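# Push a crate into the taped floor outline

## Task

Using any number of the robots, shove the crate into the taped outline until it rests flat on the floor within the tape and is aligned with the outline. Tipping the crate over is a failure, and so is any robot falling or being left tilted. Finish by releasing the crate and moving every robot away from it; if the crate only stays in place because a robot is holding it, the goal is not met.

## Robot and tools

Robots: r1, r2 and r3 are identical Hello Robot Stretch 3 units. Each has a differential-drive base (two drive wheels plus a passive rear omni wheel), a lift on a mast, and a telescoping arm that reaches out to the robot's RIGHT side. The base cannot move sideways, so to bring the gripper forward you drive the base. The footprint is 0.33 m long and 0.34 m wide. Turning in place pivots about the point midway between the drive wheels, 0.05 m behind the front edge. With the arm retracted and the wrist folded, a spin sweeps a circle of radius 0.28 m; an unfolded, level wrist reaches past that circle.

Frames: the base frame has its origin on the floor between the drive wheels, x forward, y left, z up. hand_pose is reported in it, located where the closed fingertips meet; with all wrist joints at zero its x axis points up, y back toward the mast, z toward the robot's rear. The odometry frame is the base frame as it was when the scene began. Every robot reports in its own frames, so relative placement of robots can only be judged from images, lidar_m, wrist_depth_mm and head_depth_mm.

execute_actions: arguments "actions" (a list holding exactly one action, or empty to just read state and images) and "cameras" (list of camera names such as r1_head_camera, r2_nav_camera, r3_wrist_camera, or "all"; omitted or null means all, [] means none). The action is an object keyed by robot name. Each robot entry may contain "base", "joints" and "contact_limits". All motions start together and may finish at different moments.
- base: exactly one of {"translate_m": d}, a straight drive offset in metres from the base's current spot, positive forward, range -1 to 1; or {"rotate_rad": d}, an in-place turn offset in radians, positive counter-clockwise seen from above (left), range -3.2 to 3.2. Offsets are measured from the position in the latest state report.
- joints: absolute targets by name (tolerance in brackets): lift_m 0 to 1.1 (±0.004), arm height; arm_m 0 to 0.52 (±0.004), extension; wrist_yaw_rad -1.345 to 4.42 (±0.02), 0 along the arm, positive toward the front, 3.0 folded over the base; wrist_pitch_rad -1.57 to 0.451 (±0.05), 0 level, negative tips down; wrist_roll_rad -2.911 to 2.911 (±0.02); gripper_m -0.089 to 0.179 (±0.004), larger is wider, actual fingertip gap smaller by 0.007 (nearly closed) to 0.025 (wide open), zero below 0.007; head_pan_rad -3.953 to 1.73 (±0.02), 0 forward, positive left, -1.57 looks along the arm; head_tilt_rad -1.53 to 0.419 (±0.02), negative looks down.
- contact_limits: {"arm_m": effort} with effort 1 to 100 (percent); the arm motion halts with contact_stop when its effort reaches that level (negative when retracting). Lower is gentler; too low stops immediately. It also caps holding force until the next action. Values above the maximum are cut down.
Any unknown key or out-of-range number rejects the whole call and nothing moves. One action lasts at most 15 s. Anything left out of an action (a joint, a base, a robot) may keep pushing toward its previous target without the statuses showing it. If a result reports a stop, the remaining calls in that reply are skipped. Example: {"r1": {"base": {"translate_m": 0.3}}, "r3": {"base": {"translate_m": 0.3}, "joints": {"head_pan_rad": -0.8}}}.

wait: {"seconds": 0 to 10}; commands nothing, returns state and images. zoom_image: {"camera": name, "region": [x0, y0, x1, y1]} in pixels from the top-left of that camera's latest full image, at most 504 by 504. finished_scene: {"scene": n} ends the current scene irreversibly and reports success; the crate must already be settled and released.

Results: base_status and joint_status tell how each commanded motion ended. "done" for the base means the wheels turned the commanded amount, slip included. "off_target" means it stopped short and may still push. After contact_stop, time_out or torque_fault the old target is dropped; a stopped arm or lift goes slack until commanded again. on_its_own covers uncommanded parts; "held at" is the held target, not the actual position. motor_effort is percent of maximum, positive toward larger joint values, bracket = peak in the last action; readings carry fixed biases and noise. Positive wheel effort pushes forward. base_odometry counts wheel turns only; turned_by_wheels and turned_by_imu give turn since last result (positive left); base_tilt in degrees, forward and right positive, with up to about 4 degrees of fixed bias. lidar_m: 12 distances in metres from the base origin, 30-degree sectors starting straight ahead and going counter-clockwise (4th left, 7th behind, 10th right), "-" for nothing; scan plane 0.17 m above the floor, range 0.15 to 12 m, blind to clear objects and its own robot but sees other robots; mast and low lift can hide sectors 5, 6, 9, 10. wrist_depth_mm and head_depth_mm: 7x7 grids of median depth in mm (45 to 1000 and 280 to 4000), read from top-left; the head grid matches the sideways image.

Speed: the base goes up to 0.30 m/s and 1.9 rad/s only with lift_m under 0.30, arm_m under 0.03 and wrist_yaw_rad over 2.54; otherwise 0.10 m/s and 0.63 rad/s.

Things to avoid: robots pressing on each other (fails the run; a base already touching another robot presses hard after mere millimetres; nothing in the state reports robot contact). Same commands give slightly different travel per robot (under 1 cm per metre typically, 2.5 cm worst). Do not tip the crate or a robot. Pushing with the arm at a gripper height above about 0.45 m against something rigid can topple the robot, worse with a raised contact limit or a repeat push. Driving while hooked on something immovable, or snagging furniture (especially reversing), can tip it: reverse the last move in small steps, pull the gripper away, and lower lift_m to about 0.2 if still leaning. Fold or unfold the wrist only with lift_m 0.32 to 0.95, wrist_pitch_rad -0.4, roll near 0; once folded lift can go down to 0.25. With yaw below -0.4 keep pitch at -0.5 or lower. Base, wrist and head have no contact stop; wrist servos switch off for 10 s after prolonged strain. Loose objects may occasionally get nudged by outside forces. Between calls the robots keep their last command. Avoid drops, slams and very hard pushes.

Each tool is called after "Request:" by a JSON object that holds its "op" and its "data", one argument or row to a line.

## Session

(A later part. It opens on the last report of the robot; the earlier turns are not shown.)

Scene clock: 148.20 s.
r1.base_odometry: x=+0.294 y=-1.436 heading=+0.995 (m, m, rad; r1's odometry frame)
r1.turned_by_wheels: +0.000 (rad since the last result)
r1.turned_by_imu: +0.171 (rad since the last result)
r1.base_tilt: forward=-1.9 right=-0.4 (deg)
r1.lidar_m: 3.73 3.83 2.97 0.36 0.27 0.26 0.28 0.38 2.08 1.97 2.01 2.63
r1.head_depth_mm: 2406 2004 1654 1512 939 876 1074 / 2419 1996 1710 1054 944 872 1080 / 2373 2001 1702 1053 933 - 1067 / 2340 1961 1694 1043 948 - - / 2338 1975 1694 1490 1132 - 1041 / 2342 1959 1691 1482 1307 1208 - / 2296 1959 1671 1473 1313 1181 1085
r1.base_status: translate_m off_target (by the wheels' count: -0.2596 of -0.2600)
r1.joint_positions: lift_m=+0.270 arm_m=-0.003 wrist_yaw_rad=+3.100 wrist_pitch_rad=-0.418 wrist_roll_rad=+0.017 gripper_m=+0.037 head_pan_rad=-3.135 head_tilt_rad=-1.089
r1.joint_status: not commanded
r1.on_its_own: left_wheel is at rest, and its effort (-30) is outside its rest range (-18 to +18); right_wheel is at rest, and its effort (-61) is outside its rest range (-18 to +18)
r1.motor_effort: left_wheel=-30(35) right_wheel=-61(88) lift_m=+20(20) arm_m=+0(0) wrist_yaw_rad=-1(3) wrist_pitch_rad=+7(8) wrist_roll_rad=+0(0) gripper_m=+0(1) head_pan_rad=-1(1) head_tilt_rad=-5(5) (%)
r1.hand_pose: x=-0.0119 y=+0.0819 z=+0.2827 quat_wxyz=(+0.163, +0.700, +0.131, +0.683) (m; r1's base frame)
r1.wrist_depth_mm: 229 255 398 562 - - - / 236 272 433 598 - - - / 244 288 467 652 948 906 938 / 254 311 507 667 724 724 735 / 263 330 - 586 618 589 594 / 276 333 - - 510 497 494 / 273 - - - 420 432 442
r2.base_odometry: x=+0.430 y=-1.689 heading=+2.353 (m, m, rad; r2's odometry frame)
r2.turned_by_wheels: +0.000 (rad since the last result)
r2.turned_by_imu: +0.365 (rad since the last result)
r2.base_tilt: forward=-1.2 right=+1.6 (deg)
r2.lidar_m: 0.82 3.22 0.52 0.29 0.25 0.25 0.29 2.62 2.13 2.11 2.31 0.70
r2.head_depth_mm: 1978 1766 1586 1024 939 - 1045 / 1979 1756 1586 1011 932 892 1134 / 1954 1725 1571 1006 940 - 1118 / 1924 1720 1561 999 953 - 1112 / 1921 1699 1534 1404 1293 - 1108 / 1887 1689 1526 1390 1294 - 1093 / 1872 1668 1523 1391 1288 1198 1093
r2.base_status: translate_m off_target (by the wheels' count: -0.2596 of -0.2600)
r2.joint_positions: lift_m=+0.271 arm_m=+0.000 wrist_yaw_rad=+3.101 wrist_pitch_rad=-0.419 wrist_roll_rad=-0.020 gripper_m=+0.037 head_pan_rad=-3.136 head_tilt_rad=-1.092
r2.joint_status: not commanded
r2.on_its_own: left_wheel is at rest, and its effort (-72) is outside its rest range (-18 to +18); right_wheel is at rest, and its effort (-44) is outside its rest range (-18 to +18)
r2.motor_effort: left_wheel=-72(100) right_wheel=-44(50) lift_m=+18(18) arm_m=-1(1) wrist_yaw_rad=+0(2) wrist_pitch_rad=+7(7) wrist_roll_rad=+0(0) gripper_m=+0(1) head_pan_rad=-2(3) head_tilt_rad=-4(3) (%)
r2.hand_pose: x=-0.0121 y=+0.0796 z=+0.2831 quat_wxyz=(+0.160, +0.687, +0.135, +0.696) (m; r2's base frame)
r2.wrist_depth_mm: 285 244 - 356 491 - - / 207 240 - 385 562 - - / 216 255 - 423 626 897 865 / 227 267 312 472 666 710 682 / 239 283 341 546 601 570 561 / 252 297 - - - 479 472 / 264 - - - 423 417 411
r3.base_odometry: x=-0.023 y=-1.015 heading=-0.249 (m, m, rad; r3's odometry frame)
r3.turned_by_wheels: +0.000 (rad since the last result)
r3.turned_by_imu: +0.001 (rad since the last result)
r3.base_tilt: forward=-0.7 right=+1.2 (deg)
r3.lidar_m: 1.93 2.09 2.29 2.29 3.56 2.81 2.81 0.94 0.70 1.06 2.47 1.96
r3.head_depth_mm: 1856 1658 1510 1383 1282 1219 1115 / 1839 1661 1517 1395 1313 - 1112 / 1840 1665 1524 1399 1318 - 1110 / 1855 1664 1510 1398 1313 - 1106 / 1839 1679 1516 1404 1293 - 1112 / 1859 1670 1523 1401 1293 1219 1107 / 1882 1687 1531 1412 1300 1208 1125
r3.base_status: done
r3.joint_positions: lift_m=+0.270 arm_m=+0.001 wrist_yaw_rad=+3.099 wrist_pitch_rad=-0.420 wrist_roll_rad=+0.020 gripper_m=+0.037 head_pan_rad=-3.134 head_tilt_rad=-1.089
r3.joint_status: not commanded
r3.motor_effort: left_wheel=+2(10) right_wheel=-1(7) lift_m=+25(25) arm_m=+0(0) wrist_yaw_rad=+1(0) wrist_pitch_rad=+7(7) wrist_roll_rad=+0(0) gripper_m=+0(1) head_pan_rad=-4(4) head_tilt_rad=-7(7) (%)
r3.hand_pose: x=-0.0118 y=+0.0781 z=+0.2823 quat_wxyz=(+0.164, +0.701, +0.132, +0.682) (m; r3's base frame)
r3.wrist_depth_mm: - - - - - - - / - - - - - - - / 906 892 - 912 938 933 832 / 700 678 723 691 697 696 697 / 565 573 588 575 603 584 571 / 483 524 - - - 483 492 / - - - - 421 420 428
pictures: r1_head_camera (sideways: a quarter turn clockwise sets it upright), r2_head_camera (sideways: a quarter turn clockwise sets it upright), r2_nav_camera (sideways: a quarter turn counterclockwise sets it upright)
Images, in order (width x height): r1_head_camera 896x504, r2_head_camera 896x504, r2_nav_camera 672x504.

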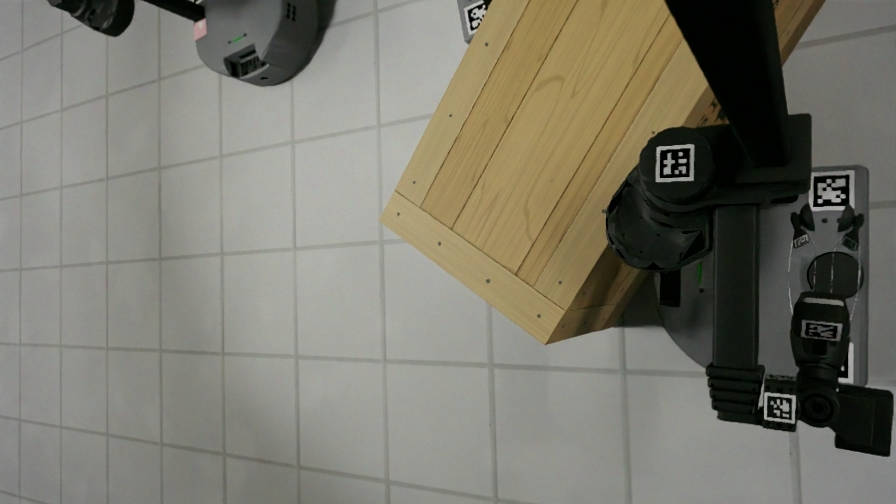

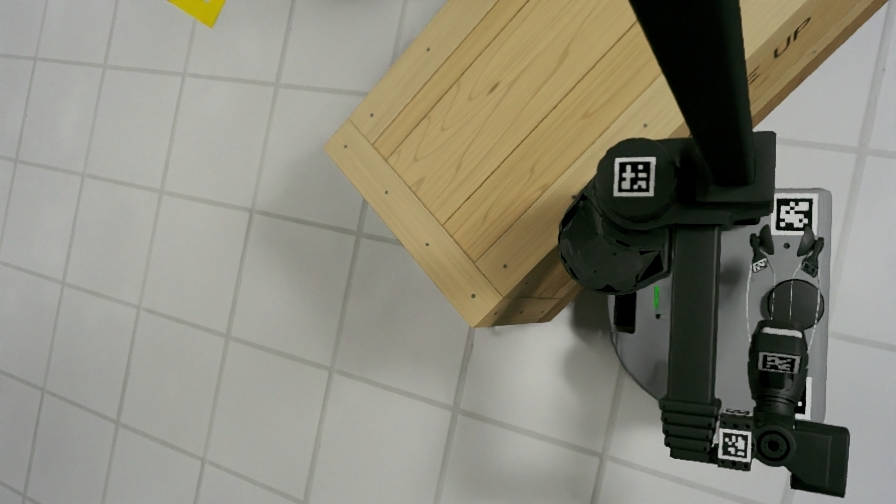

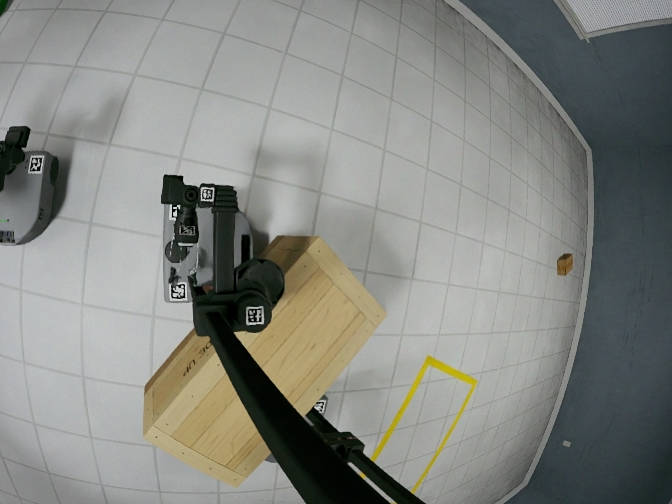

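Request:
{"op": "execute_actions", "data": {
  "actions": [
    {"r1":{"base":{"translate_m":0.3}},"r2":{"base":{"rotate_rad":1.02}},"r3":{"base":{"rotate_rad":0.9}}}
  ],
  "cameras": []
}}

Request:
{"op": "execute_actions", "data": {
  "actions": [
    {"r1":{"base":{"translate_m":0.3}},"r2":{"base":{"translate_m":-0.18}},"r3":{"base":{"translate_m":-0.2}}}
  ],
  "cameras": []
}}

Request:
{"op": "execute_actions", "data": {
  "actions": [
    {"r1":{"base":{"translate_m":0.3}},"r2":{"base":{"rotate_rad":-1.83}},"r3":{"base":{"translate_m":-0.15}}}
  ],
  "cameras": ["r3_head_camera","r2_head_camera","r3_nav_camera"]
}}

Scene clock: 158.03 s.
r1.base_odometry: x=+0.458 y=-1.184 heading=+0.995 (m, m, rad; r1's odometry frame)
r1.turned_by_wheels: +0.000 (rad since the last result)
r1.turned_by_imu: +0.002 (rad since the last result)
r1.base_tilt: forward=-2.0 right=-0.5 (deg)
r1.lidar_m: 3.42 3.49 2.98 2.82 0.53 0.52 0.54 2.92 2.06 1.95 2.00 2.62
r1.head_depth_mm: 2281 1787 1718 1061 1036 1237 1095 / 2381 2001 1196 1054 1188 1234 1082 / 2399 1976 1194 1074 1294 - 1071 / 2355 1986 1185 1122 1332 - - / 2347 1956 1694 1416 1326 - 1046 / 2319 1954 1686 1466 1311 1204 - / 2312 1939 1676 1468 1307 1182 1085
r1.base_status: done
r1.joint_positions: lift_m=+0.270 arm_m=-0.003 wrist_yaw_rad=+3.100 wrist_pitch_rad=-0.418 wrist_roll_rad=+0.017 gripper_m=+0.037 head_pan_rad=-3.135 head_tilt_rad=-1.089
r1.joint_status: not commanded
r1.motor_effort: left_wheel=+0(24) right_wheel=+1(51) lift_m=+20(20) arm_m=+0(1) wrist_yaw_rad=+0(0) wrist_pitch_rad=+7(7) wrist_roll_rad=+0(0) gripper_m=-1(0) head_pan_rad=-1(1) head_tilt_rad=-5(5) (%)
r1.hand_pose: x=-0.0119 y=+0.0819 z=+0.2827 quat_wxyz=(+0.163, +0.700, +0.131, +0.683) (m; r1's base frame)
r1.wrist_depth_mm: 442 500 - - - - - / 456 529 - - - - - / 465 559 970 938 925 920 927 / 483 603 717 718 717 719 720 / 501 582 - 579 614 586 597 / 488 510 - - 512 501 496 / 438 - - - 419 433 438
r2.base_odometry: x=+0.430 y=-1.689 heading=-2.910 (m, m, rad; r2's odometry frame)
r2.turned_by_wheels: +1.020 (rad since the last result)
r2.turned_by_imu: +1.030 (rad since the last result)
r2.base_tilt: forward=-1.2 right=+1.8 (deg)
r2.lidar_m: 0.55 0.30 0.25 0.25 0.28 2.67 2.13 2.11 2.28 0.71 0.71 3.34
r2.head_depth_mm: 1982 1751 1586 1456 1344 - 807 / 1958 1738 1575 1446 1333 1071 868 / 1937 1727 1573 1431 1335 - 1121 / 1919 1714 1556 1424 1335 - 1112 / 1903 1708 1537 1406 1311 - 1109 / 1880 1687 1529 1400 1287 - 1103 / 1863 1655 1512 1384 1287 1195 1090
r2.base_status: done
r2.joint_positions: lift_m=+0.271 arm_m=+0.000 wrist_yaw_rad=+3.101 wrist_pitch_rad=-0.419 wrist_roll_rad=-0.020 gripper_m=+0.037 head_pan_rad=-3.136 head_tilt_rad=-1.092
r2.joint_status: not commanded
r2.motor_effort: left_wheel=-3(71) right_wheel=+2(34) lift_m=+19(19) arm_m=-1(1) wrist_yaw_rad=-1(0) wrist_pitch_rad=+7(7) wrist_roll_rad=+0(0) gripper_m=+0(1) head_pan_rad=-2(3) head_tilt_rad=-3(4) (%)
r2.hand_pose: x=-0.0121 y=+0.0796 z=+0.2831 quat_wxyz=(+0.160, +0.687, +0.135, +0.696) (m; r2's base frame)
r2.wrist_depth_mm: - 317 - 276 263 250 239 / - 340 - 303 284 273 255 / - 379 - 332 313 296 281 / 822 444 413 367 345 325 308 / 642 617 467 409 375 362 338 / 540 527 - - - 403 378 / 461 - - - 423 416 401
r3.base_odometry: x=-0.023 y=-1.015 heading=+0.651 (m, m, rad; r3's odometry frame)
r3.turned_by_wheels: +0.900 (rad since the last result)
r3.turned_by_imu: +0.884 (rad since the last result)
r3.base_tilt: forward=-0.7 right=+1.2 (deg)
r3.lidar_m: 2.66 2.29 3.79 2.92 2.82 0.96 0.73 0.70 2.84 2.03 1.93 1.99
r3.head_depth_mm: 1806 1628 1512 1391 1276 1223 1116 / 1295 1219 1478 1394 1298 - 1112 / 1301 1231 1490 1393 1322 - 1108 / 1306 1239 1475 1396 1302 - 1109 / 1300 1259 1439 1352 1299 - 1104 / 1309 1213 1033 1276 1300 1221 1103 / 1255 1008 1341 1351 1301 1209 1128
r3.base_status: done
r3.joint_positions: lift_m=+0.270 arm_m=+0.001 wrist_yaw_rad=+3.099 wrist_pitch_rad=-0.420 wrist_roll_rad=+0.020 gripper_m=+0.037 head_pan_rad=-3.134 head_tilt_rad=-1.089
r3.joint_status: not commanded
r3.motor_effort: left_wheel=-1(7) right_wheel=+5(13) lift_m=+25(24) arm_m=+0(0) wrist_yaw_rad=+0(0) wrist_pitch_rad=+7(7) wrist_roll_rad=+0(0) gripper_m=+0(1) head_pan_rad=-4(4) head_tilt_rad=-7(6) (%)
r3.hand_pose: x=-0.0118 y=+0.0781 z=+0.2823 quat_wxyz=(+0.164, +0.701, +0.132, +0.682) (m; r3's base frame)
r3.wrist_depth_mm: - - - - - - - / - - - - - - - / 912 898 - 896 912 903 906 / 694 706 691 703 697 699 699 / 572 569 575 564 608 576 575 / 487 517 - - - 490 482 / - - - - 417 421 419
pictures: none
No camera images: the call's "cameras" was empty. Leave "cameras" out to get every camera's image.

Scene clock: 160.77 s.
r1.base_odometry: x=+0.621 y=-0.932 heading=+0.995 (m, m, rad; r1's odometry frame)
r1.turned_by_wheels: +0.000 (rad since the last result)
r1.turned_by_imu: +0.001 (rad since the last result)
r1.base_tilt: forward=-2.0 right=-0.5 (deg)
r1.lidar_m: 3.11 3.20 3.00 2.84 0.80 0.78 0.81 2.93 2.04 1.93 1.98 2.59
r1.head_depth_mm: 1704 1822 1212 1205 1345 1244 1103 / 2396 1841 1202 1331 1339 1226 1081 / 2361 1391 1234 1438 1333 - 1068 / 2346 1924 1277 1490 1342 - - / 2343 1950 1610 1478 1321 - 1047 / 2343 1951 1671 1483 1313 1206 - / 2312 1941 1675 1474 1310 1178 1086
r1.base_status: done
r1.joint_positions: lift_m=+0.270 arm_m=-0.003 wrist_yaw_rad=+3.100 wrist_pitch_rad=-0.418 wrist_roll_rad=+0.017 gripper_m=+0.037 head_pan_rad=-3.135 head_tilt_rad=-1.089
r1.joint_status: not commanded
r1.motor_effort: left_wheel=+0(6) right_wheel=+1(10) lift_m=+21(21) arm_m=+0(0) wrist_yaw_rad=+0(0) wrist_pitch_rad=+7(7) wrist_roll_rad=+0(0) gripper_m=+1(0) head_pan_rad=-2(1) head_tilt_rad=-4(4) (%)
r1.hand_pose: x=-0.0119 y=+0.0819 z=+0.2827 quat_wxyz=(+0.163, +0.700, +0.131, +0.683) (m; r1's base frame)
r1.wrist_depth_mm: - - - - - - - / - - - - - - - / 886 923 969 934 933 940 950 / 678 716 707 725 722 724 744 / 582 580 - 591 596 591 590 / 491 512 - - 509 495 503 / 440 - - - 419 432 432
r2.base_odometry: x=+0.605 y=-1.648 heading=-2.910 (m, m, rad; r2's odometry frame)
r2.turned_by_wheels: +0.000 (rad since the last result)
r2.turned_by_imu: -0.001 (rad since the last result)
r2.base_tilt: forward=-1.2 right=+1.9 (deg)
r2.lidar_m: 0.63 0.34 0.29 0.29 4.22 2.46 1.97 1.94 2.10 3.09 0.59 0.67
r2.head_depth_mm: 1984 1756 1607 1458 1336 - 810 / 1964 1749 1588 1440 1323 1250 1002 / 1938 1743 1560 1431 1332 - 1130 / 1901 1732 1565 1420 1339 - 1114 / 1907 1695 1545 1412 1313 - 1107 / 1899 1683 1532 1397 1284 - 1098 / 1853 1672 1522 1382 1288 1203 1093
r2.base_status: done
r2.joint_positions: lift_m=+0.271 arm_m=+0.000 wrist_yaw_rad=+3.101 wrist_pitch_rad=-0.419 wrist_roll_rad=-0.020 gripper_m=+0.037 head_pan_rad=-3.136 head_tilt_rad=-1.092
r2.joint_status: not commanded
r2.motor_effort: left_wheel=-3(16) right_wheel=+1(4) lift_m=+18(19) arm_m=-1(1) wrist_yaw_rad=-1(0) wrist_pitch_rad=+7(6) wrist_roll_rad=+0(0) gripper_m=-1(0) head_pan_rad=-3(3) head_tilt_rad=-4(3) (%)
r2.hand_pose: x=-0.0121 y=+0.0796 z=+0.2831 quat_wxyz=(+0.160, +0.687, +0.135, +0.696) (m; r2's base frame)
r2.wrist_depth_mm: - - - 310 298 285 270 / - - - 342 322 308 291 / - - - 376 356 332 320 / 814 793 783 416 390 371 352 / 649 635 607 462 426 410 380 / 536 532 - - - 457 429 / 461 - - - 429 414 408
r3.base_odometry: x=-0.182 y=-1.137 heading=+0.651 (m, m, rad; r3's odometry frame)
r3.turned_by_wheels: +0.000 (rad since the last result)
r3.turned_by_imu: -0.001 (rad since the last result)
r3.base_tilt: forward=-0.7 right=+1.2 (deg)
r3.lidar_m: 2.81 2.48 3.91 2.81 2.72 0.76 0.74 0.59 2.98 2.13 2.04 2.10
r3.head_depth_mm: 1827 1201 1467 1386 1280 1219 1112 / 1843 1160 1205 1391 1299 - 1105 / 1853 1177 1219 1398 1323 - 1099 / 1756 1177 1254 1402 1312 - 1107 / 1755 1178 1273 1396 1297 - 1108 / 1875 1180 1293 1387 1289 1219 1109 / 1878 1188 1322 1205 1216 1208 1131
r3.base_status: done
r3.joint_positions: lift_m=+0.270 arm_m=+0.001 wrist_yaw_rad=+3.099 wrist_pitch_rad=-0.420 wrist_roll_rad=+0.020 gripper_m=+0.037 head_pan_rad=-3.134 head_tilt_rad=-1.089
r3.joint_status: not commanded
r3.motor_effort: left_wheel=-1(10) right_wheel=+4(9) lift_m=+24(25) arm_m=-1(0) wrist_yaw_rad=+1(0) wrist_pitch_rad=+7(7) wrist_roll_rad=+0(0) gripper_m=+0(1) head_pan_rad=-4(4) head_tilt_rad=-7(6) (%)
r3.hand_pose: x=-0.0118 y=+0.0781 z=+0.2823 quat_wxyz=(+0.164, +0.701, +0.132, +0.682) (m; r3's base frame)
r3.wrist_depth_mm: - - - - - - - / - - - - - - - / 881 897 - 912 886 884 912 / 685 705 690 689 698 696 701 / 574 571 572 570 597 580 575 / 480 528 - - - 490 489 / - - - - 420 422 421
pictures: none
No camera images: the call's "cameras" was empty. Leave "cameras" out to get every camera's image.

Scene clock: 163.50 s.
r1.base_odometry: x=+0.784 y=-0.681 heading=+0.995 (m, m, rad; r1's odometry frame)
r1.turned_by_wheels: +0.000 (rad since the last result)
r1.turned_by_imu: +0.001 (rad since the last result)
r1.base_tilt: forward=-1.9 right=-0.6 (deg)
r1.lidar_m: 2.82 2.88 3.02 2.86 2.92 1.03 1.08 2.90 2.01 1.91 1.96 2.57
r1.head_depth_mm: 1924 1408 1311 1479 1338 1238 1099 / 1987 1402 1415 1502 1329 1235 1081 / 2345 1398 1550 1484 1328 - 1062 / 2376 1438 1630 1487 1353 - - / 2317 1911 1684 1488 1324 - 1052 / 2334 1955 1681 1480 1314 1209 - / 2297 1958 1672 1458 1309 1184 1083
r1.base_status: done
r1.joint_positions: lift_m=+0.270 arm_m=-0.003 wrist_yaw_rad=+3.100 wrist_pitch_rad=-0.418 wrist_roll_rad=+0.017 gripper_m=+0.037 head_pan_rad=-3.135 head_tilt_rad=-1.089
r1.joint_status: not commanded
r1.motor_effort: left_wheel=-1(5) right_wheel=+1(8) lift_m=+21(20) arm_m=+1(0) wrist_yaw_rad=+1(0) wrist_pitch_rad=+7(7) wrist_roll_rad=+0(0) gripper_m=+0(1) head_pan_rad=-1(1) head_tilt_rad=-5(5) (%)
r1.hand_pose: x=-0.0119 y=+0.0819 z=+0.2827 quat_wxyz=(+0.163, +0.700, +0.131, +0.683) (m; r1's base frame)
r1.wrist_depth_mm: - - - - - - - / - - - - - - - / 902 921 960 931 926 930 923 / 711 719 719 719 713 728 732 / 583 585 - 599 601 596 586 / 492 510 - - 513 499 507 / 436 - - - 426 434 433
r2.base_odometry: x=+0.605 y=-1.648 heading=+1.543 (m, m, rad; r2's odometry frame)
r2.turned_by_wheels: -1.830 (rad since the last result)
r2.turned_by_imu: -1.851 (rad since the last result)
r2.base_tilt: forward=-1.1 right=+1.6 (deg)
r2.lidar_m: 2.46 3.04 0.49 2.98 0.42 0.30 0.29 0.30 3.19 2.11 1.94 1.97
r2.head_depth_mm: 1972 1767 1599 1017 1041 - 1048 / 1957 1728 1573 1010 1037 1259 1121 / 1939 1723 1563 1005 956 - 1126 / 1728 1718 1553 996 938 - 1115 / 1678 1692 1084 987 947 - 1106 / 1828 1685 1519 1011 1252 - 1096 / 1856 1669 1510 1386 1274 1194 1094
r2.base_status: done
r2.joint_positions: lift_m=+0.271 arm_m=+0.000 wrist_yaw_rad=+3.101 wrist_pitch_rad=-0.419 wrist_roll_rad=-0.020 gripper_m=+0.037 head_pan_rad=-3.136 head_tilt_rad=-1.092
r2.joint_status: not commanded
r2.motor_effort: left_wheel=+2(17) right_wheel=-2(5) lift_m=+19(19) arm_m=-2(2) wrist_yaw_rad=-1(0) wrist_pitch_rad=+7(7) wrist_roll_rad=+0(0) gripper_m=+0(0) head_pan_rad=-3(2) head_tilt_rad=-3(4) (%)
r2.hand_pose: x=-0.0121 y=+0.0796 z=+0.2831 quat_wxyz=(+0.160, +0.687, +0.135, +0.696) (m; r2's base frame)
r2.wrist_depth_mm: 381 499 - - - 536 343 / 356 527 - - - - - / 352 514 - 974 565 533 866 / 345 502 719 715 441 420 432 / 339 485 623 571 420 413 451 / 331 449 - - - 465 466 / 326 - - - 424 415 411
r3.base_odometry: x=-0.302 y=-1.227 heading=+0.651 (m, m, rad; r3's odometry frame)
r3.turned_by_wheels: +0.000 (rad since the last result)
r3.turned_by_imu: -0.001 (rad since the last result)
r3.base_tilt: forward=-0.7 right=+1.2 (deg)
r3.lidar_m: 2.91 2.61 3.84 2.73 2.65 0.60 0.59 0.44 0.48 2.22 2.12 2.17
r3.head_depth_mm: 1831 1606 1088 1366 1285 1218 1118 / 1843 1163 1078 1306 1299 - 1109 / 1849 1174 1078 1340 1322 - 1102 / 1852 1177 1085 1350 1303 - 1105 / 1822 1182 1095 1356 1294 - 1113 / 1859 1183 1094 1031 1166 1220 1105 / 1853 1196 861 853 1179 1211 1131
r3.base_status: done
r3.joint_positions: lift_m=+0.270 arm_m=+0.001 wrist_yaw_rad=+3.099 wrist_pitch_rad=-0.420 wrist_roll_rad=+0.020 gripper_m=+0.037 head_pan_rad=-3.134 head_tilt_rad=-1.089
r3.joint_status: not commanded
r3.motor_effort: left_wheel=-1(10) right_wheel=+3(9) lift_m=+25(25) arm_m=-1(0) wrist_yaw_rad=+0(0) wrist_pitch_rad=+7(7) wrist_roll_rad=+0(0) gripper_m=-1(1) head_pan_rad=-4(4) head_tilt_rad=-7(7) (%)
r3.hand_pose: x=-0.0118 y=+0.0781 z=+0.2823 quat_wxyz=(+0.164, +0.701, +0.132, +0.682) (m; r3's base frame)
r3.wrist_depth_mm: - - - - - - - / - - - - - - - / 897 899 - 893 897 897 906 / 692 697 693 689 697 692 708 / 575 575 572 567 600 567 575 / 490 517 - - - 484 493 / - - - - 423 424 424
pictures: r2_head_camera (sideways: a quarter turn clockwise sets it upright), r3_head_camera (sideways: a quarter turn clockwise sets it upright), r3_nav_camera (sideways: a quarter turn counterclockwise sets it upright)
Images, in order (width x height): r2_head_camera 896x504, r3_head_camera 896x504, r3_nav_camera 672x504.

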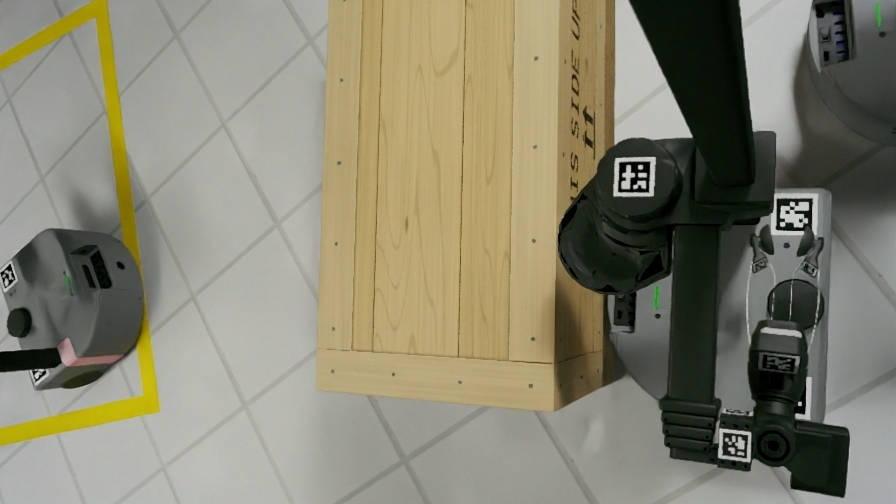

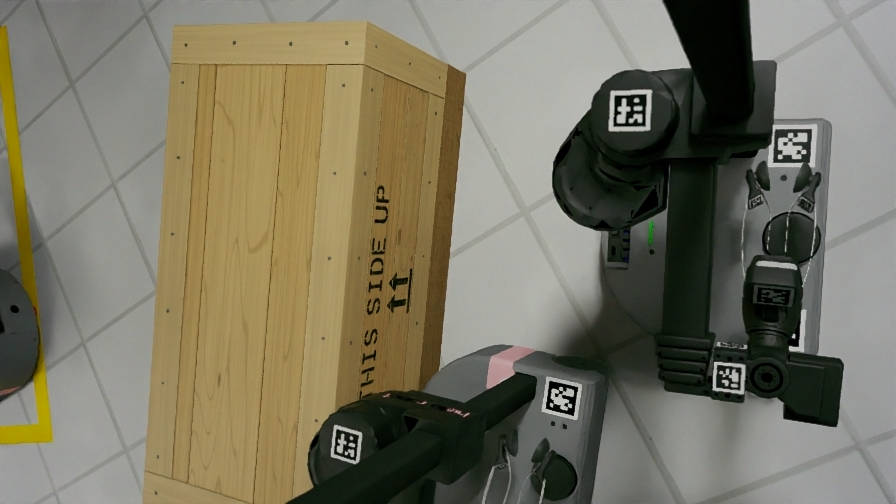

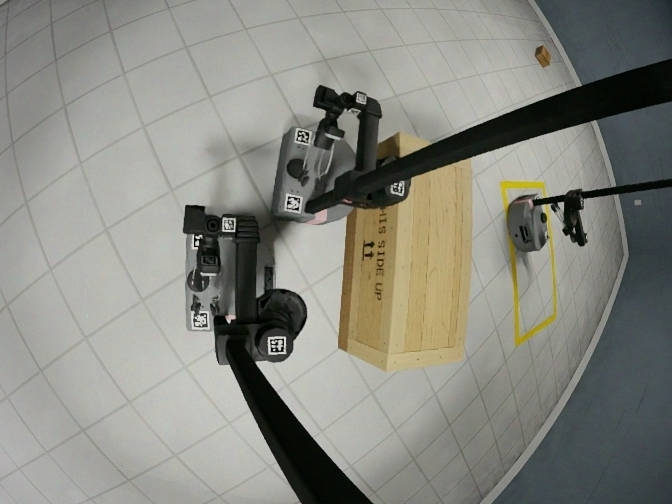

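Request:
{"op": "execute_actions", "data": {
  "actions": [
    {"r3":{"base":{"rotate_rad":-0.28}}}
  ],
  "cameras": []
}}

Request:
{"op": "execute_actions", "data": {
  "actions": [
    {"r1":{"base":{"translate_m":0.35}},"r3":{"base":{"translate_m":-0.295}}}
  ],
  "cameras": []
}}

Request:
{"op": "execute_actions", "data": {
  "actions": [
    {"r1":{"joints":{"head_tilt_rad":-0.9}},"r3":{"base":{"rotate_rad":0.2}}}
  ],
  "cameras": ["r3_head_camera","r2_head_camera"]
}}

Scene clock: 170.67 s.
r1.base_odometry: x=+0.784 y=-0.681 heading=+0.995 (m, m, rad; r1's odometry frame)
r1.turned_by_wheels: +0.000 (rad since the last result)
r1.turned_by_imu: +0.001 (rad since the last result)
r1.base_tilt: forward=-2.0 right=-0.3 (deg)
r1.lidar_m: 2.82 2.88 3.02 2.86 2.93 1.03 1.08 2.90 2.02 1.92 1.96 2.56
r1.head_depth_mm: 1914 1414 1306 1490 1344 1234 1100 / 2024 1391 1415 1496 1336 1222 1088 / 2385 1396 1558 1491 1333 - 1071 / 2358 1441 1634 1492 1343 - - / 2289 1920 1679 1485 1323 - 1043 / 2314 1957 1673 1466 1311 1212 - / 2303 1937 1683 1469 1313 1187 1089
r1.base_status: not commanded
r1.joint_positions: lift_m=+0.270 arm_m=-0.003 wrist_yaw_rad=+3.100 wrist_pitch_rad=-0.418 wrist_roll_rad=+0.017 gripper_m=+0.037 head_pan_rad=-3.135 head_tilt_rad=-1.089
r1.joint_status: not commanded
r1.motor_effort: left_wheel=+0(0) right_wheel=+1(1) lift_m=+20(21) arm_m=+0(0) wrist_yaw_rad=-1(1) wrist_pitch_rad=+7(7) wrist_roll_rad=+0(0) gripper_m=+1(0) head_pan_rad=-2(1) head_tilt_rad=-4(4) (%)
r1.hand_pose: x=-0.0119 y=+0.0819 z=+0.2827 quat_wxyz=(+0.163, +0.700, +0.131, +0.683) (m; r1's base frame)
r1.wrist_depth_mm: - - - - - - - / - - - - - - - / 903 932 966 913 927 930 909 / 703 722 703 720 737 725 720 / 588 583 - 589 620 598 601 / 497 513 - - 521 504 506 / 445 - - - 419 431 438
r2.base_odometry: x=+0.605 y=-1.648 heading=+1.543 (m, m, rad; r2's odometry frame)
r2.turned_by_wheels: +0.000 (rad since the last result)
r2.turned_by_imu: -0.001 (rad since the last result)
r2.base_tilt: forward=-1.3 right=+1.8 (deg)
r2.lidar_m: 2.46 3.05 0.48 2.98 0.43 0.30 0.29 0.30 3.15 2.10 1.94 1.97
r2.head_depth_mm: 1982 1762 1581 1019 1042 - 1008 / 1964 1750 1581 1009 1036 1260 1141 / 1935 1726 1575 1005 953 - 1127 / 1733 1728 1556 996 939 - 1112 / 1664 1700 1082 991 944 - 1108 / 1819 1674 1522 1013 1246 - 1097 / 1852 1674 1517 1392 1283 1202 1094
r2.base_status: not commanded
r2.joint_positions: lift_m=+0.271 arm_m=+0.000 wrist_yaw_rad=+3.101 wrist_pitch_rad=-0.419 wrist_roll_rad=-0.020 gripper_m=+0.037 head_pan_rad=-3.136 head_tilt_rad=-1.092
r2.joint_status: not commanded
r2.motor_effort: left_wheel=+2(2) right_wheel=-2(2) lift_m=+18(19) arm_m=-1(1) wrist_yaw_rad=-1(0) wrist_pitch_rad=+7(7) wrist_roll_rad=+0(0) gripper_m=-1(1) head_pan_rad=-3(2) head_tilt_rad=-3(3) (%)
r2.hand_pose: x=-0.0121 y=+0.0796 z=+0.2831 quat_wxyz=(+0.160, +0.687, +0.135, +0.696) (m; r2's base frame)
r2.wrist_depth_mm: 380 501 - - - 547 364 / 356 521 - - - - - / 356 509 - 984 557 536 874 / 344 495 725 721 449 421 650 / 339 487 612 598 462 441 540 / 333 447 - - - 472 468 / 324 - - - 422 417 408
r3.base_odometry: x=-0.302 y=-1.227 heading=+0.371 (m, m, rad; r3's odometry frame)
r3.turned_by_wheels: -0.280 (rad since the last result)
r3.turned_by_imu: -0.275 (rad since the last result)
r3.base_tilt: forward=-0.7 right=+1.3 (deg)
r3.lidar_m: 2.39 2.61 3.97 3.11 2.63 2.63 0.59 0.59 0.44 2.52 2.12 2.12
r3.head_depth_mm: 1833 1649 1510 1389 1273 1219 1116 / 1848 1668 1511 1390 1297 - 1108 / 1850 1601 1095 1369 1318 - 1109 / 1860 1181 1084 1356 1305 - 1109 / 1865 1180 1087 1332 1298 - 1110 / 1870 1179 1078 1277 1289 1207 1107 / 1847 1182 1082 1178 1116 1197 1131
r3.base_status: done
r3.joint_positions: lift_m=+0.270 arm_m=+0.001 wrist_yaw_rad=+3.099 wrist_pitch_rad=-0.420 wrist_roll_rad=+0.020 gripper_m=+0.037 head_pan_rad=-3.134 head_tilt_rad=-1.089
r3.joint_status: not commanded
r3.motor_effort: left_wheel=+2(8) right_wheel=-1(9) lift_m=+25(25) arm_m=-1(0) wrist_yaw_rad=+0(0) wrist_pitch_rad=+7(7) wrist_roll_rad=+0(0) gripper_m=-1(1) head_pan_rad=-4(4) head_tilt_rad=-7(7) (%)
r3.hand_pose: x=-0.0118 y=+0.0781 z=+0.2823 quat_wxyz=(+0.164, +0.701, +0.132, +0.682) (m; r3's base frame)
r3.wrist_depth_mm: - - - - - - - / - - - - - - - / 906 899 - 892 891 900 913 / 696 700 699 701 696 708 702 / 575 571 570 576 594 567 587 / 481 515 - - - 484 494 / - - - - 420 422 425
pictures: none
No camera images: the call's "cameras" was empty. Leave "cameras" out to get every camera's image.

Scene clock: 173.63 s.
r1.base_odometry: x=+0.975 y=-0.387 heading=+0.995 (m, m, rad; r1's odometry frame)
r1.turned_by_wheels: +0.000 (rad since the last result)
r1.turned_by_imu: +0.001 (rad since the last result)
r1.base_tilt: forward=-1.9 right=-0.4 (deg)
r1.lidar_m: 2.47 2.52 3.05 2.88 2.95 1.34 1.40 2.87 2.00 1.89 1.94 2.54
r1.head_depth_mm: 1740 1460 1683 1502 1340 1251 1092 / 1744 1537 1674 1492 1335 1229 1079 / 1657 1637 1700 1496 1336 - 1063 / 1652 1785 1692 1496 1342 - - / 2342 1903 1683 1490 1330 - 1047 / 2326 1957 1696 1481 1319 1203 - / 2335 1955 1690 1474 1304 1191 1086
r1.base_status: done
r1.joint_positions: lift_m=+0.270 arm_m=-0.003 wrist_yaw_rad=+3.100 wrist_pitch_rad=-0.418 wrist_roll_rad=+0.017 gripper_m=+0.037 head_pan_rad=-3.135 head_tilt_rad=-1.089
r1.joint_status: not commanded
r1.motor_effort: left_wheel=+0(5) right_wheel=+1(7) lift_m=+20(20) arm_m=+0(0) wrist_yaw_rad=+0(0) wrist_pitch_rad=+7(7) wrist_roll_rad=+0(0) gripper_m=+1(1) head_pan_rad=-1(1) head_tilt_rad=-5(5) (%)
r1.hand_pose: x=-0.0119 y=+0.0819 z=+0.2827 quat_wxyz=(+0.163, +0.700, +0.131, +0.683) (m; r1's base frame)
r1.wrist_depth_mm: - - - - - - - / - - - - - - - / 911 912 950 916 935 934 958 / 705 716 704 708 723 715 721 / 579 584 - 591 615 588 590 / 496 518 - - 505 498 502 / 448 - - - 425 433 428
r2.base_odometry: x=+0.605 y=-1.648 heading=+1.543 (m, m, rad; r2's odometry frame)
r2.turned_by_wheels: +0.000 (rad since the last result)
r2.turned_by_imu: -0.001 (rad since the last result)
r2.base_tilt: forward=-1.1 right=+1.7 (deg)
r2.lidar_m: 2.48 3.06 4.53 0.45 0.42 0.30 0.29 0.30 3.19 2.11 1.94 1.97
r2.head_depth_mm: 1965 1766 1586 1020 1040 - 1120 / 1961 1753 1591 1011 1034 1254 1135 / 1939 1723 1573 1004 958 - 1122 / 1907 1724 1552 996 937 - 1114 / 1848 1697 1083 990 946 - 1105 / 1823 1686 1523 1013 1243 - 1102 / 1858 1680 1506 1383 1283 1196 1097
r2.base_status: not commanded
r2.joint_positions: lift_m=+0.271 arm_m=+0.000 wrist_yaw_rad=+3.101 wrist_pitch_rad=-0.419 wrist_roll_rad=-0.020 gripper_m=+0.037 head_pan_rad=-3.136 head_tilt_rad=-1.092
r2.joint_status: not commanded
r2.motor_effort: left_wheel=+2(2) right_wheel=-1(1) lift_m=+18(19) arm_m=-2(2) wrist_yaw_rad=-1(0) wrist_pitch_rad=+7(7) wrist_roll_rad=+0(0) gripper_m=+0(0) head_pan_rad=-2(2) head_tilt_rad=-4(4) (%)
r2.hand_pose: x=-0.0121 y=+0.0796 z=+0.2831 quat_wxyz=(+0.160, +0.687, +0.135, +0.696) (m; r2's base frame)
r2.wrist_depth_mm: 378 500 - 404 - - - / 357 524 - - - - - / 353 513 - 592 931 884 879 / 345 498 513 470 723 698 684 / 342 485 580 499 601 572 556 / 333 450 - - - 481 470 / 324 - - - 426 420 409
r3.base_odometry: x=-0.576 y=-1.335 heading=+0.371 (m, m, rad; r3's odometry frame)
r3.turned_by_wheels: +0.000 (rad since the last result)
r3.turned_by_imu: -0.001 (rad since the last result)
r3.base_tilt: forward=-0.7 right=+1.2 (deg)
r3.lidar_m: 2.63 2.85 4.18 2.85 2.42 0.34 0.30 0.30 0.36 0.34 0.48 2.33
r3.head_depth_mm: 1843 1644 1506 1380 1284 1221 1117 / 1850 1652 1515 1391 1303 - 1107 / 1831 1675 1491 984 987 - 1111 / 1847 1666 1073 980 1022 - 1105 / 1854 1668 1070 987 1033 - 1108 / 1862 1673 1076 989 989 1223 1111 / 1861 1681 1536 991 949 1080 1030
r3.base_status: done
r3.joint_positions: lift_m=+0.270 arm_m=+0.001 wrist_yaw_rad=+3.099 wrist_pitch_rad=-0.420 wrist_roll_rad=+0.020 gripper_m=+0.037 head_pan_rad=-3.134 head_tilt_rad=-1.089
r3.joint_status: not commanded
r3.motor_effort: left_wheel=+3(6) right_wheel=-2(10) lift_m=+25(25) arm_m=+0(0) wrist_yaw_rad=+0(0) wrist_pitch_rad=+7(7) wrist_roll_rad=+0(0) gripper_m=-1(1) head_pan_rad=-4(4) head_tilt_rad=-6(6) (%)
r3.hand_pose: x=-0.0118 y=+0.0781 z=+0.2823 quat_wxyz=(+0.164, +0.701, +0.132, +0.682) (m; r3's base frame)
r3.wrist_depth_mm: - - - - - - - / - - - - - - - / 905 911 - 906 892 924 907 / 703 696 718 698 704 696 700 / 574 574 566 563 603 588 578 / 486 514 - - - 483 493 / - - - - 422 421 423
pictures: none
No camera images: the call's "cameras" was empty. Leave "cameras" out to get every camera's image.

Scene clock: 174.77 s.
r1.base_odometry: x=+0.975 y=-0.387 heading=+0.995 (m, m, rad; r1's odometry frame)
r1.turned_by_wheels: +0.000 (rad since the last result)
r1.turned_by_imu: +0.000 (rad since the last result)
r1.base_tilt: forward=-2.0 right=-0.4 (deg)
r1.lidar_m: 2.46 2.52 3.06 2.88 2.95 1.34 1.40 2.86 2.00 1.89 1.94 2.54
r1.head_depth_mm: 3875 1958 1586 1699 1471 1266 1141 / 3838 1925 1640 1724 1454 1267 1134 / 3597 1894 1732 1724 1464 1261 - / 3737 2621 1873 1717 1454 1252 - / 3764 2680 2034 1709 1443 1252 1148 / 3662 2653 2063 1692 1438 1248 1117 / 3669 2641 2037 1692 1436 1249 1101
r1.base_status: not commanded
r1.joint_positions: lift_m=+0.270 arm_m=-0.003 wrist_yaw_rad=+3.100 wrist_pitch_rad=-0.418 wrist_roll_rad=+0.017 gripper_m=+0.037 head_pan_rad=-3.135 head_tilt_rad=-0.903
r1.joint_status: all done
r1.motor_effort: left_wheel=+0(1) right_wheel=+2(1) lift_m=+20(20) arm_m=+1(1) wrist_yaw_rad=+0(1) wrist_pitch_rad=+7(7) wrist_roll_rad=+0(0) gripper_m=+0(1) head_pan_rad=-2(1) head_tilt_rad=+1(15) (%)
r1.hand_pose: x=-0.0119 y=+0.0819 z=+0.2827 quat_wxyz=(+0.163, +0.700, +0.131, +0.683) (m; r1's base frame)
r1.wrist_depth_mm: - - - - - - - / - - - - - - - / 920 917 940 918 939 957 928 / 708 710 718 728 716 737 722 / 589 587 - 588 611 598 594 / 499 513 - - 511 509 498 / 443 - - - 415 432 431
r2.base_odometry: x=+0.605 y=-1.648 heading=+1.543 (m, m, rad; r2's odometry frame)
r2.turned_by_wheels: +0.000 (rad since the last result)
r2.turned_by_imu: +0.000 (rad since the last result)
r2.base_tilt: forward=-1.3 right=+1.8 (deg)
r2.lidar_m: 2.47 3.06 4.53 0.45 0.43 0.30 0.29 0.30 3.18 2.11 1.94 1.97
r2.head_depth_mm: 1978 1770 1590 1024 1037 - 815 / 1966 1758 1580 1015 1034 1242 1123 / 1938 1729 1571 1005 955 - 1124 / 1924 1706 1548 1000 937 - 1112 / 1840 1716 1088 993 945 - 1107 / 1823 1689 1519 1010 1256 - 1100 / 1864 1682 1522 1386 1282 1203 1097
r2.base_status: not commanded
r2.joint_positions: lift_m=+0.271 arm_m=+0.000 wrist_yaw_rad=+3.101 wrist_pitch_rad=-0.419 wrist_roll_rad=-0.020 gripper_m=+0.037 head_pan_rad=-3.136 head_tilt_rad=-1.092
r2.joint_status: not commanded
r2.motor_effort: left_wheel=+2(2) right_wheel=-2(2) lift_m=+19(19) arm_m=-2(2) wrist_yaw_rad=-1(0) wrist_pitch_rad=+7(7) wrist_roll_rad=+0(0) gripper_m=+0(0) head_pan_rad=-3(3) head_tilt_rad=-4(3) (%)
r2.hand_pose: x=-0.0121 y=+0.0796 z=+0.2831 quat_wxyz=(+0.160, +0.687, +0.135, +0.696) (m; r2's base frame)
r2.wrist_depth_mm: 381 504 - 552 - - - / 353 525 - - - - - / 355 519 - 580 956 907 868 / 346 495 489 458 728 697 680 / 340 485 569 498 606 574 554 / 334 447 - - - 485 473 / 324 - - - 426 414 411
r3.base_odometry: x=-0.576 y=-1.335 heading=+0.571 (m, m, rad; r3's odometry frame)
r3.turned_by_wheels: +0.200 (rad since the last result)
r3.turned_by_imu: +0.196 (rad since the last result)
r3.base_tilt: forward=-0.7 right=+1.2 (deg)
r3.lidar_m: 3.00 2.86 3.86 2.57 2.41 0.32 0.30 0.31 0.42 0.34 2.34 2.36
r3.head_depth_mm: 1830 1647 1508 1389 1284 1221 1118 / 1840 1653 1495 990 1007 - 1111 / 1845 1668 1067 979 937 - 1104 / 1866 1674 1074 984 1029 - 1108 / 1859 1668 1074 989 1142 - 1111 / 1880 1677 1074 988 1160 1206 1106 / 1846 1681 1081 992 1099 1066 1115
r3.base_status: done
r3.joint_positions: lift_m=+0.270 arm_m=+0.001 wrist_yaw_rad=+3.099 wrist_pitch_rad=-0.420 wrist_roll_rad=+0.020 gripper_m=+0.037 head_pan_rad=-3.134 head_tilt_rad=-1.089
r3.joint_status: not commanded
r3.motor_effort: left_wheel=-2(7) right_wheel=+5(11) lift_m=+25(25) arm_m=+0(0) wrist_yaw_rad=+0(0) wrist_pitch_rad=+7(7) wrist_roll_rad=+1(0) gripper_m=-1(0) head_pan_rad=-4(4) head_tilt_rad=-7(7) (%)
r3.hand_pose: x=-0.0118 y=+0.0781 z=+0.2823 quat_wxyz=(+0.164, +0.701, +0.132, +0.682) (m; r3's base frame)
r3.wrist_depth_mm: - - - - - - - / - - - - - - - / 876 916 - 912 909 872 898 / 687 693 694 705 693 703 696 / 571 570 573 573 606 582 564 / 350 515 - - - 479 483 / - - - - 416 420 431
pictures: r2_head_camera (sideways: a quarter turn clockwise sets it upright), r3_head_camera (sideways: a quarter turn clockwise sets it upright)
Images, in order (width x height): r2_head_camera 896x504, r3_head_camera 896x504.

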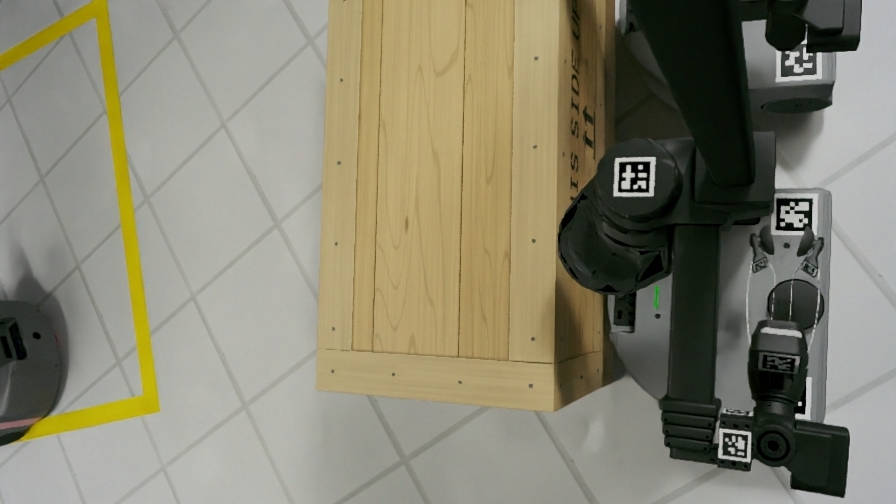

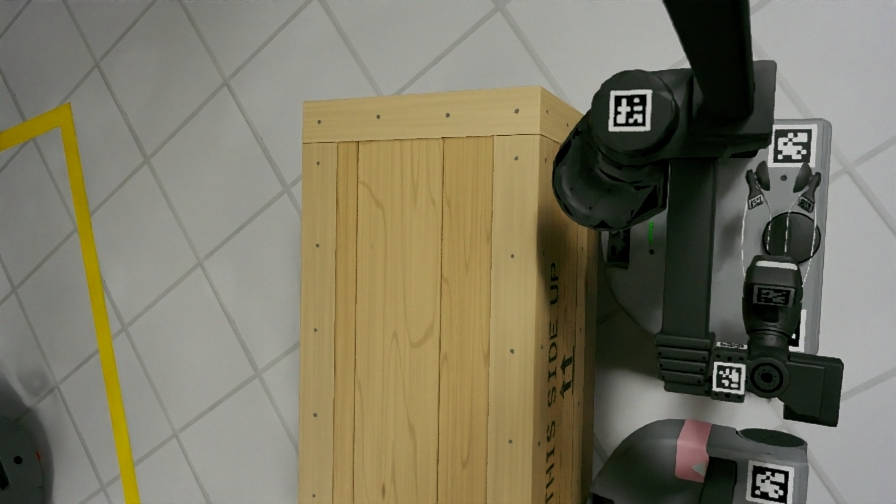

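Request:
{"op": "execute_actions", "data": {
  "actions": [
    {"r1":{"base":{"translate_m":0.3}},"r2":{"base":{"translate_m":-0.25}},"r3":{"base":{"translate_m":-0.25}}}
  ],
  "cameras": ["r1_head_camera","r3_head_camera","r2_head_camera"]
}}

Scene clock: 179.03 s.
r1.base_odometry: x=+1.138 y=-0.135 heading=+0.995 (m, m, rad; r1's odometry frame)
r1.turned_by_wheels: +0.000 (rad since the last result)
r1.turned_by_imu: +0.002 (rad since the last result)
r1.base_tilt: forward=-1.9 right=-0.4 (deg)
r1.lidar_m: 2.16 2.22 2.91 2.90 2.96 1.50 1.52 2.85 1.98 1.88 1.92 2.28
r1.head_depth_mm: 3675 1987 2011 1730 1470 1259 1139 / 3925 1865 1740 1732 1462 1264 1133 / 3780 1920 1869 1734 1451 1258 - / 3582 1884 1915 1728 1452 1256 - / 3818 2676 2037 1709 1439 1253 1142 / 3730 2649 2090 1711 1439 1250 1120 / 3612 2659 2084 1696 1442 1244 1098
r1.base_status: done
r1.joint_positions: lift_m=+0.270 arm_m=-0.003 wrist_yaw_rad=+3.100 wrist_pitch_rad=-0.418 wrist_roll_rad=+0.017 gripper_m=+0.037 head_pan_rad=-3.135 head_tilt_rad=-0.902
r1.joint_status: not commanded
r1.motor_effort: left_wheel=-1(7) right_wheel=+1(7) lift_m=+20(20) arm_m=+0(0) wrist_yaw_rad=+0(0) wrist_pitch_rad=+7(7) wrist_roll_rad=+0(0) gripper_m=+0(0) head_pan_rad=-1(2) head_tilt_rad=+0(2) (%)
r1.hand_pose: x=-0.0119 y=+0.0819 z=+0.2827 quat_wxyz=(+0.163, +0.700, +0.131, +0.683) (m; r1's base frame)
r1.wrist_depth_mm: - - - - - - - / - - - - - - - / 891 915 945 930 932 922 937 / 716 715 719 715 726 719 740 / 573 586 - 585 614 591 593 / 497 518 - - 512 496 500 / 437 - - - 421 435 436
r2.base_odometry: x=+0.598 y=-1.897 heading=+1.542 (m, m, rad; r2's odometry frame)
r2.turned_by_wheels: -0.001 (rad since the last result)
r2.turned_by_imu: +0.045 (rad since the last result)
r2.base_tilt: forward=-1.2 right=+1.7 (deg)
r2.lidar_m: 2.69 3.18 4.19 0.44 0.48 0.30 0.27 0.28 3.18 2.17 2.05 2.09
r2.head_depth_mm: 1980 1776 1122 1020 1110 - 1149 / 1955 1755 1109 1018 1128 1126 1144 / 1962 1741 1103 1009 963 - 1129 / 1922 1707 1091 996 942 - 1112 / 1888 1693 1541 987 940 - 1110 / 1854 1698 1520 995 1015 - 1100 / 1872 1676 1520 1387 1285 1201 1092
r2.base_status: translate_m off_target (by the wheels' count: -0.2496 of -0.2500)
r2.joint_positions: lift_m=+0.271 arm_m=+0.000 wrist_yaw_rad=+3.101 wrist_pitch_rad=-0.418 wrist_roll_rad=-0.020 gripper_m=+0.037 head_pan_rad=-3.136 head_tilt_rad=-1.092
r2.joint_status: not commanded
r2.on_its_own: left_wheel is at rest, and its effort (-98) is outside its rest range (-18 to +18); right_wheel is at rest, and its effort (-31) is outside its rest range (-18 to +18)
r2.motor_effort: left_wheel=-98(100) right_wheel=-31(43) lift_m=+19(19) arm_m=-2(2) wrist_yaw_rad=-1(3) wrist_pitch_rad=+7(7) wrist_roll_rad=+0(0) gripper_m=+0(0) head_pan_rad=-2(3) head_tilt_rad=-4(3) (%)
r2.hand_pose: x=-0.0120 y=+0.0797 z=+0.2832 quat_wxyz=(+0.160, +0.687, +0.134, +0.696) (m; r2's base frame)
r2.wrist_depth_mm: 430 - - - - - - / 402 656 - - - - - / 385 601 - 873 954 907 862 / 370 488 470 684 719 701 677 / 364 482 468 602 597 577 556 / 352 496 521 - - 483 473 / 339 - - - 424 416 409
r3.base_odometry: x=-0.787 y=-1.470 heading=+0.572 (m, m, rad; r3's odometry frame)
r3.turned_by_wheels: +0.001 (rad since the last result)
r3.turned_by_imu: +0.003 (rad since the last result)
r3.base_tilt: forward=-0.7 right=+1.2 (deg)
r3.lidar_m: 3.17 3.07 3.61 2.43 2.27 0.31 0.27 0.28 0.33 0.32 0.46 2.51
r3.head_depth_mm: 1816 1656 1501 1392 1287 1218 1115 / 1828 1657 1514 1344 1022 - 1109 / 1846 1671 1067 984 934 - 1104 / 1859 1677 1071 988 937 - 1104 / 1847 1671 1528 985 941 - 1110 / 1861 1676 1527 989 943 1221 1108 / 1852 1679 1534 991 934 1060 989
r3.base_status: translate_m off_target (by the wheels' count: -0.2498 of -0.2500)
r3.joint_positions: lift_m=+0.270 arm_m=+0.001 wrist_yaw_rad=+3.100 wrist_pitch_rad=-0.419 wrist_roll_rad=+0.020 gripper_m=+0.037 head_pan_rad=-3.135 head_tilt_rad=-1.091
r3.joint_status: not commanded
r3.on_its_own: right_wheel is at rest, and its effort (-62) is outside its rest range (-18 to +18)
r3.motor_effort: left_wheel=-11(87) right_wheel=-62(80) lift_m=+27(27) arm_m=+0(0) wrist_yaw_rad=-1(1) wrist_pitch_rad=+7(7) wrist_roll_rad=+1(0) gripper_m=-1(0) head_pan_rad=-3(4) head_tilt_rad=-6(6) (%)
r3.hand_pose: x=-0.0119 y=+0.0782 z=+0.2825 quat_wxyz=(+0.163, +0.701, +0.131, +0.682) (m; r3's base frame)
r3.wrist_depth_mm: - - - - - - - / - - - - - - - / 903 867 - 938 875 932 885 / 696 701 705 717 702 700 701 / 595 581 578 582 601 585 569 / 356 511 - - 503 482 486 / - - - - 418 422 426
pictures: r1_head_camera (sideways: a quarter turn clockwise sets it upright), r2_head_camera (sideways: a quarter turn clockwise sets it upright), r3_head_camera (sideways: a quarter turn clockwise sets it upright)
Images, in order (width x height): r1_head_camera 896x504, r2_head_camera 896x504, r3_head_camera 896x504.

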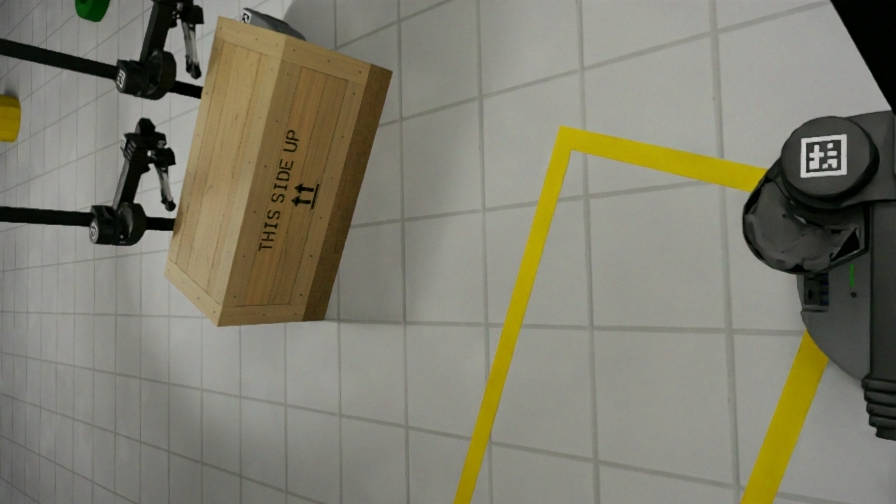

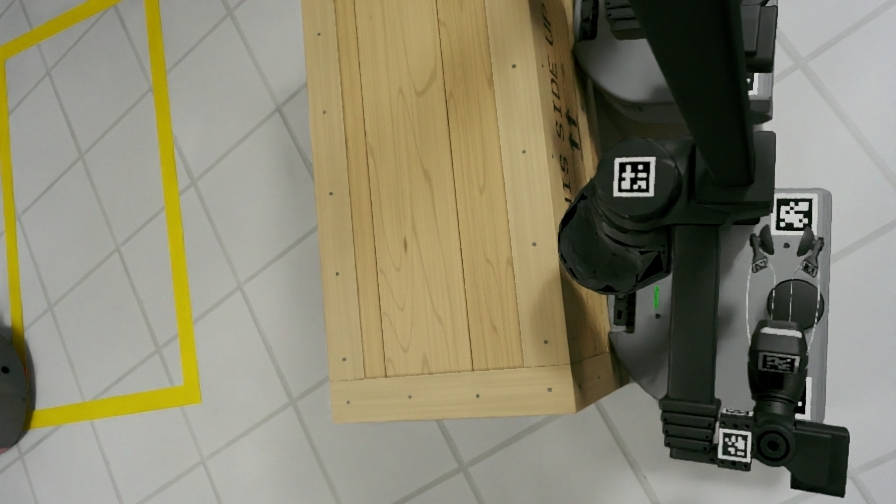

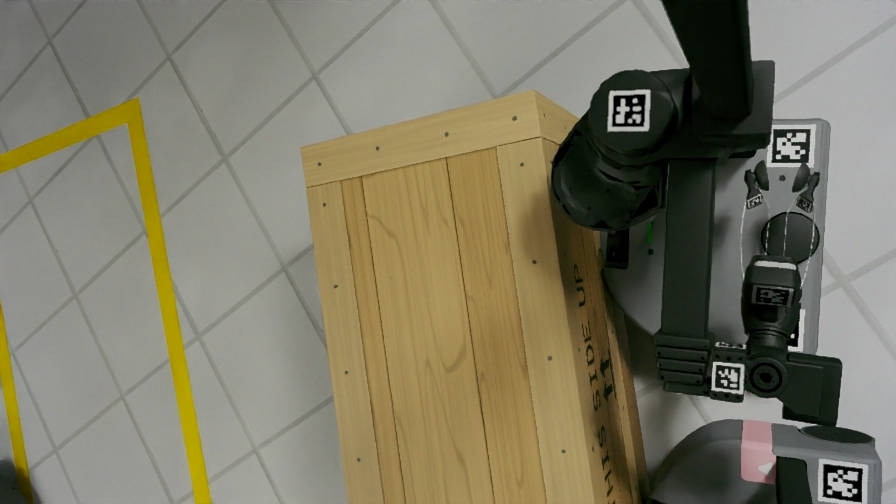

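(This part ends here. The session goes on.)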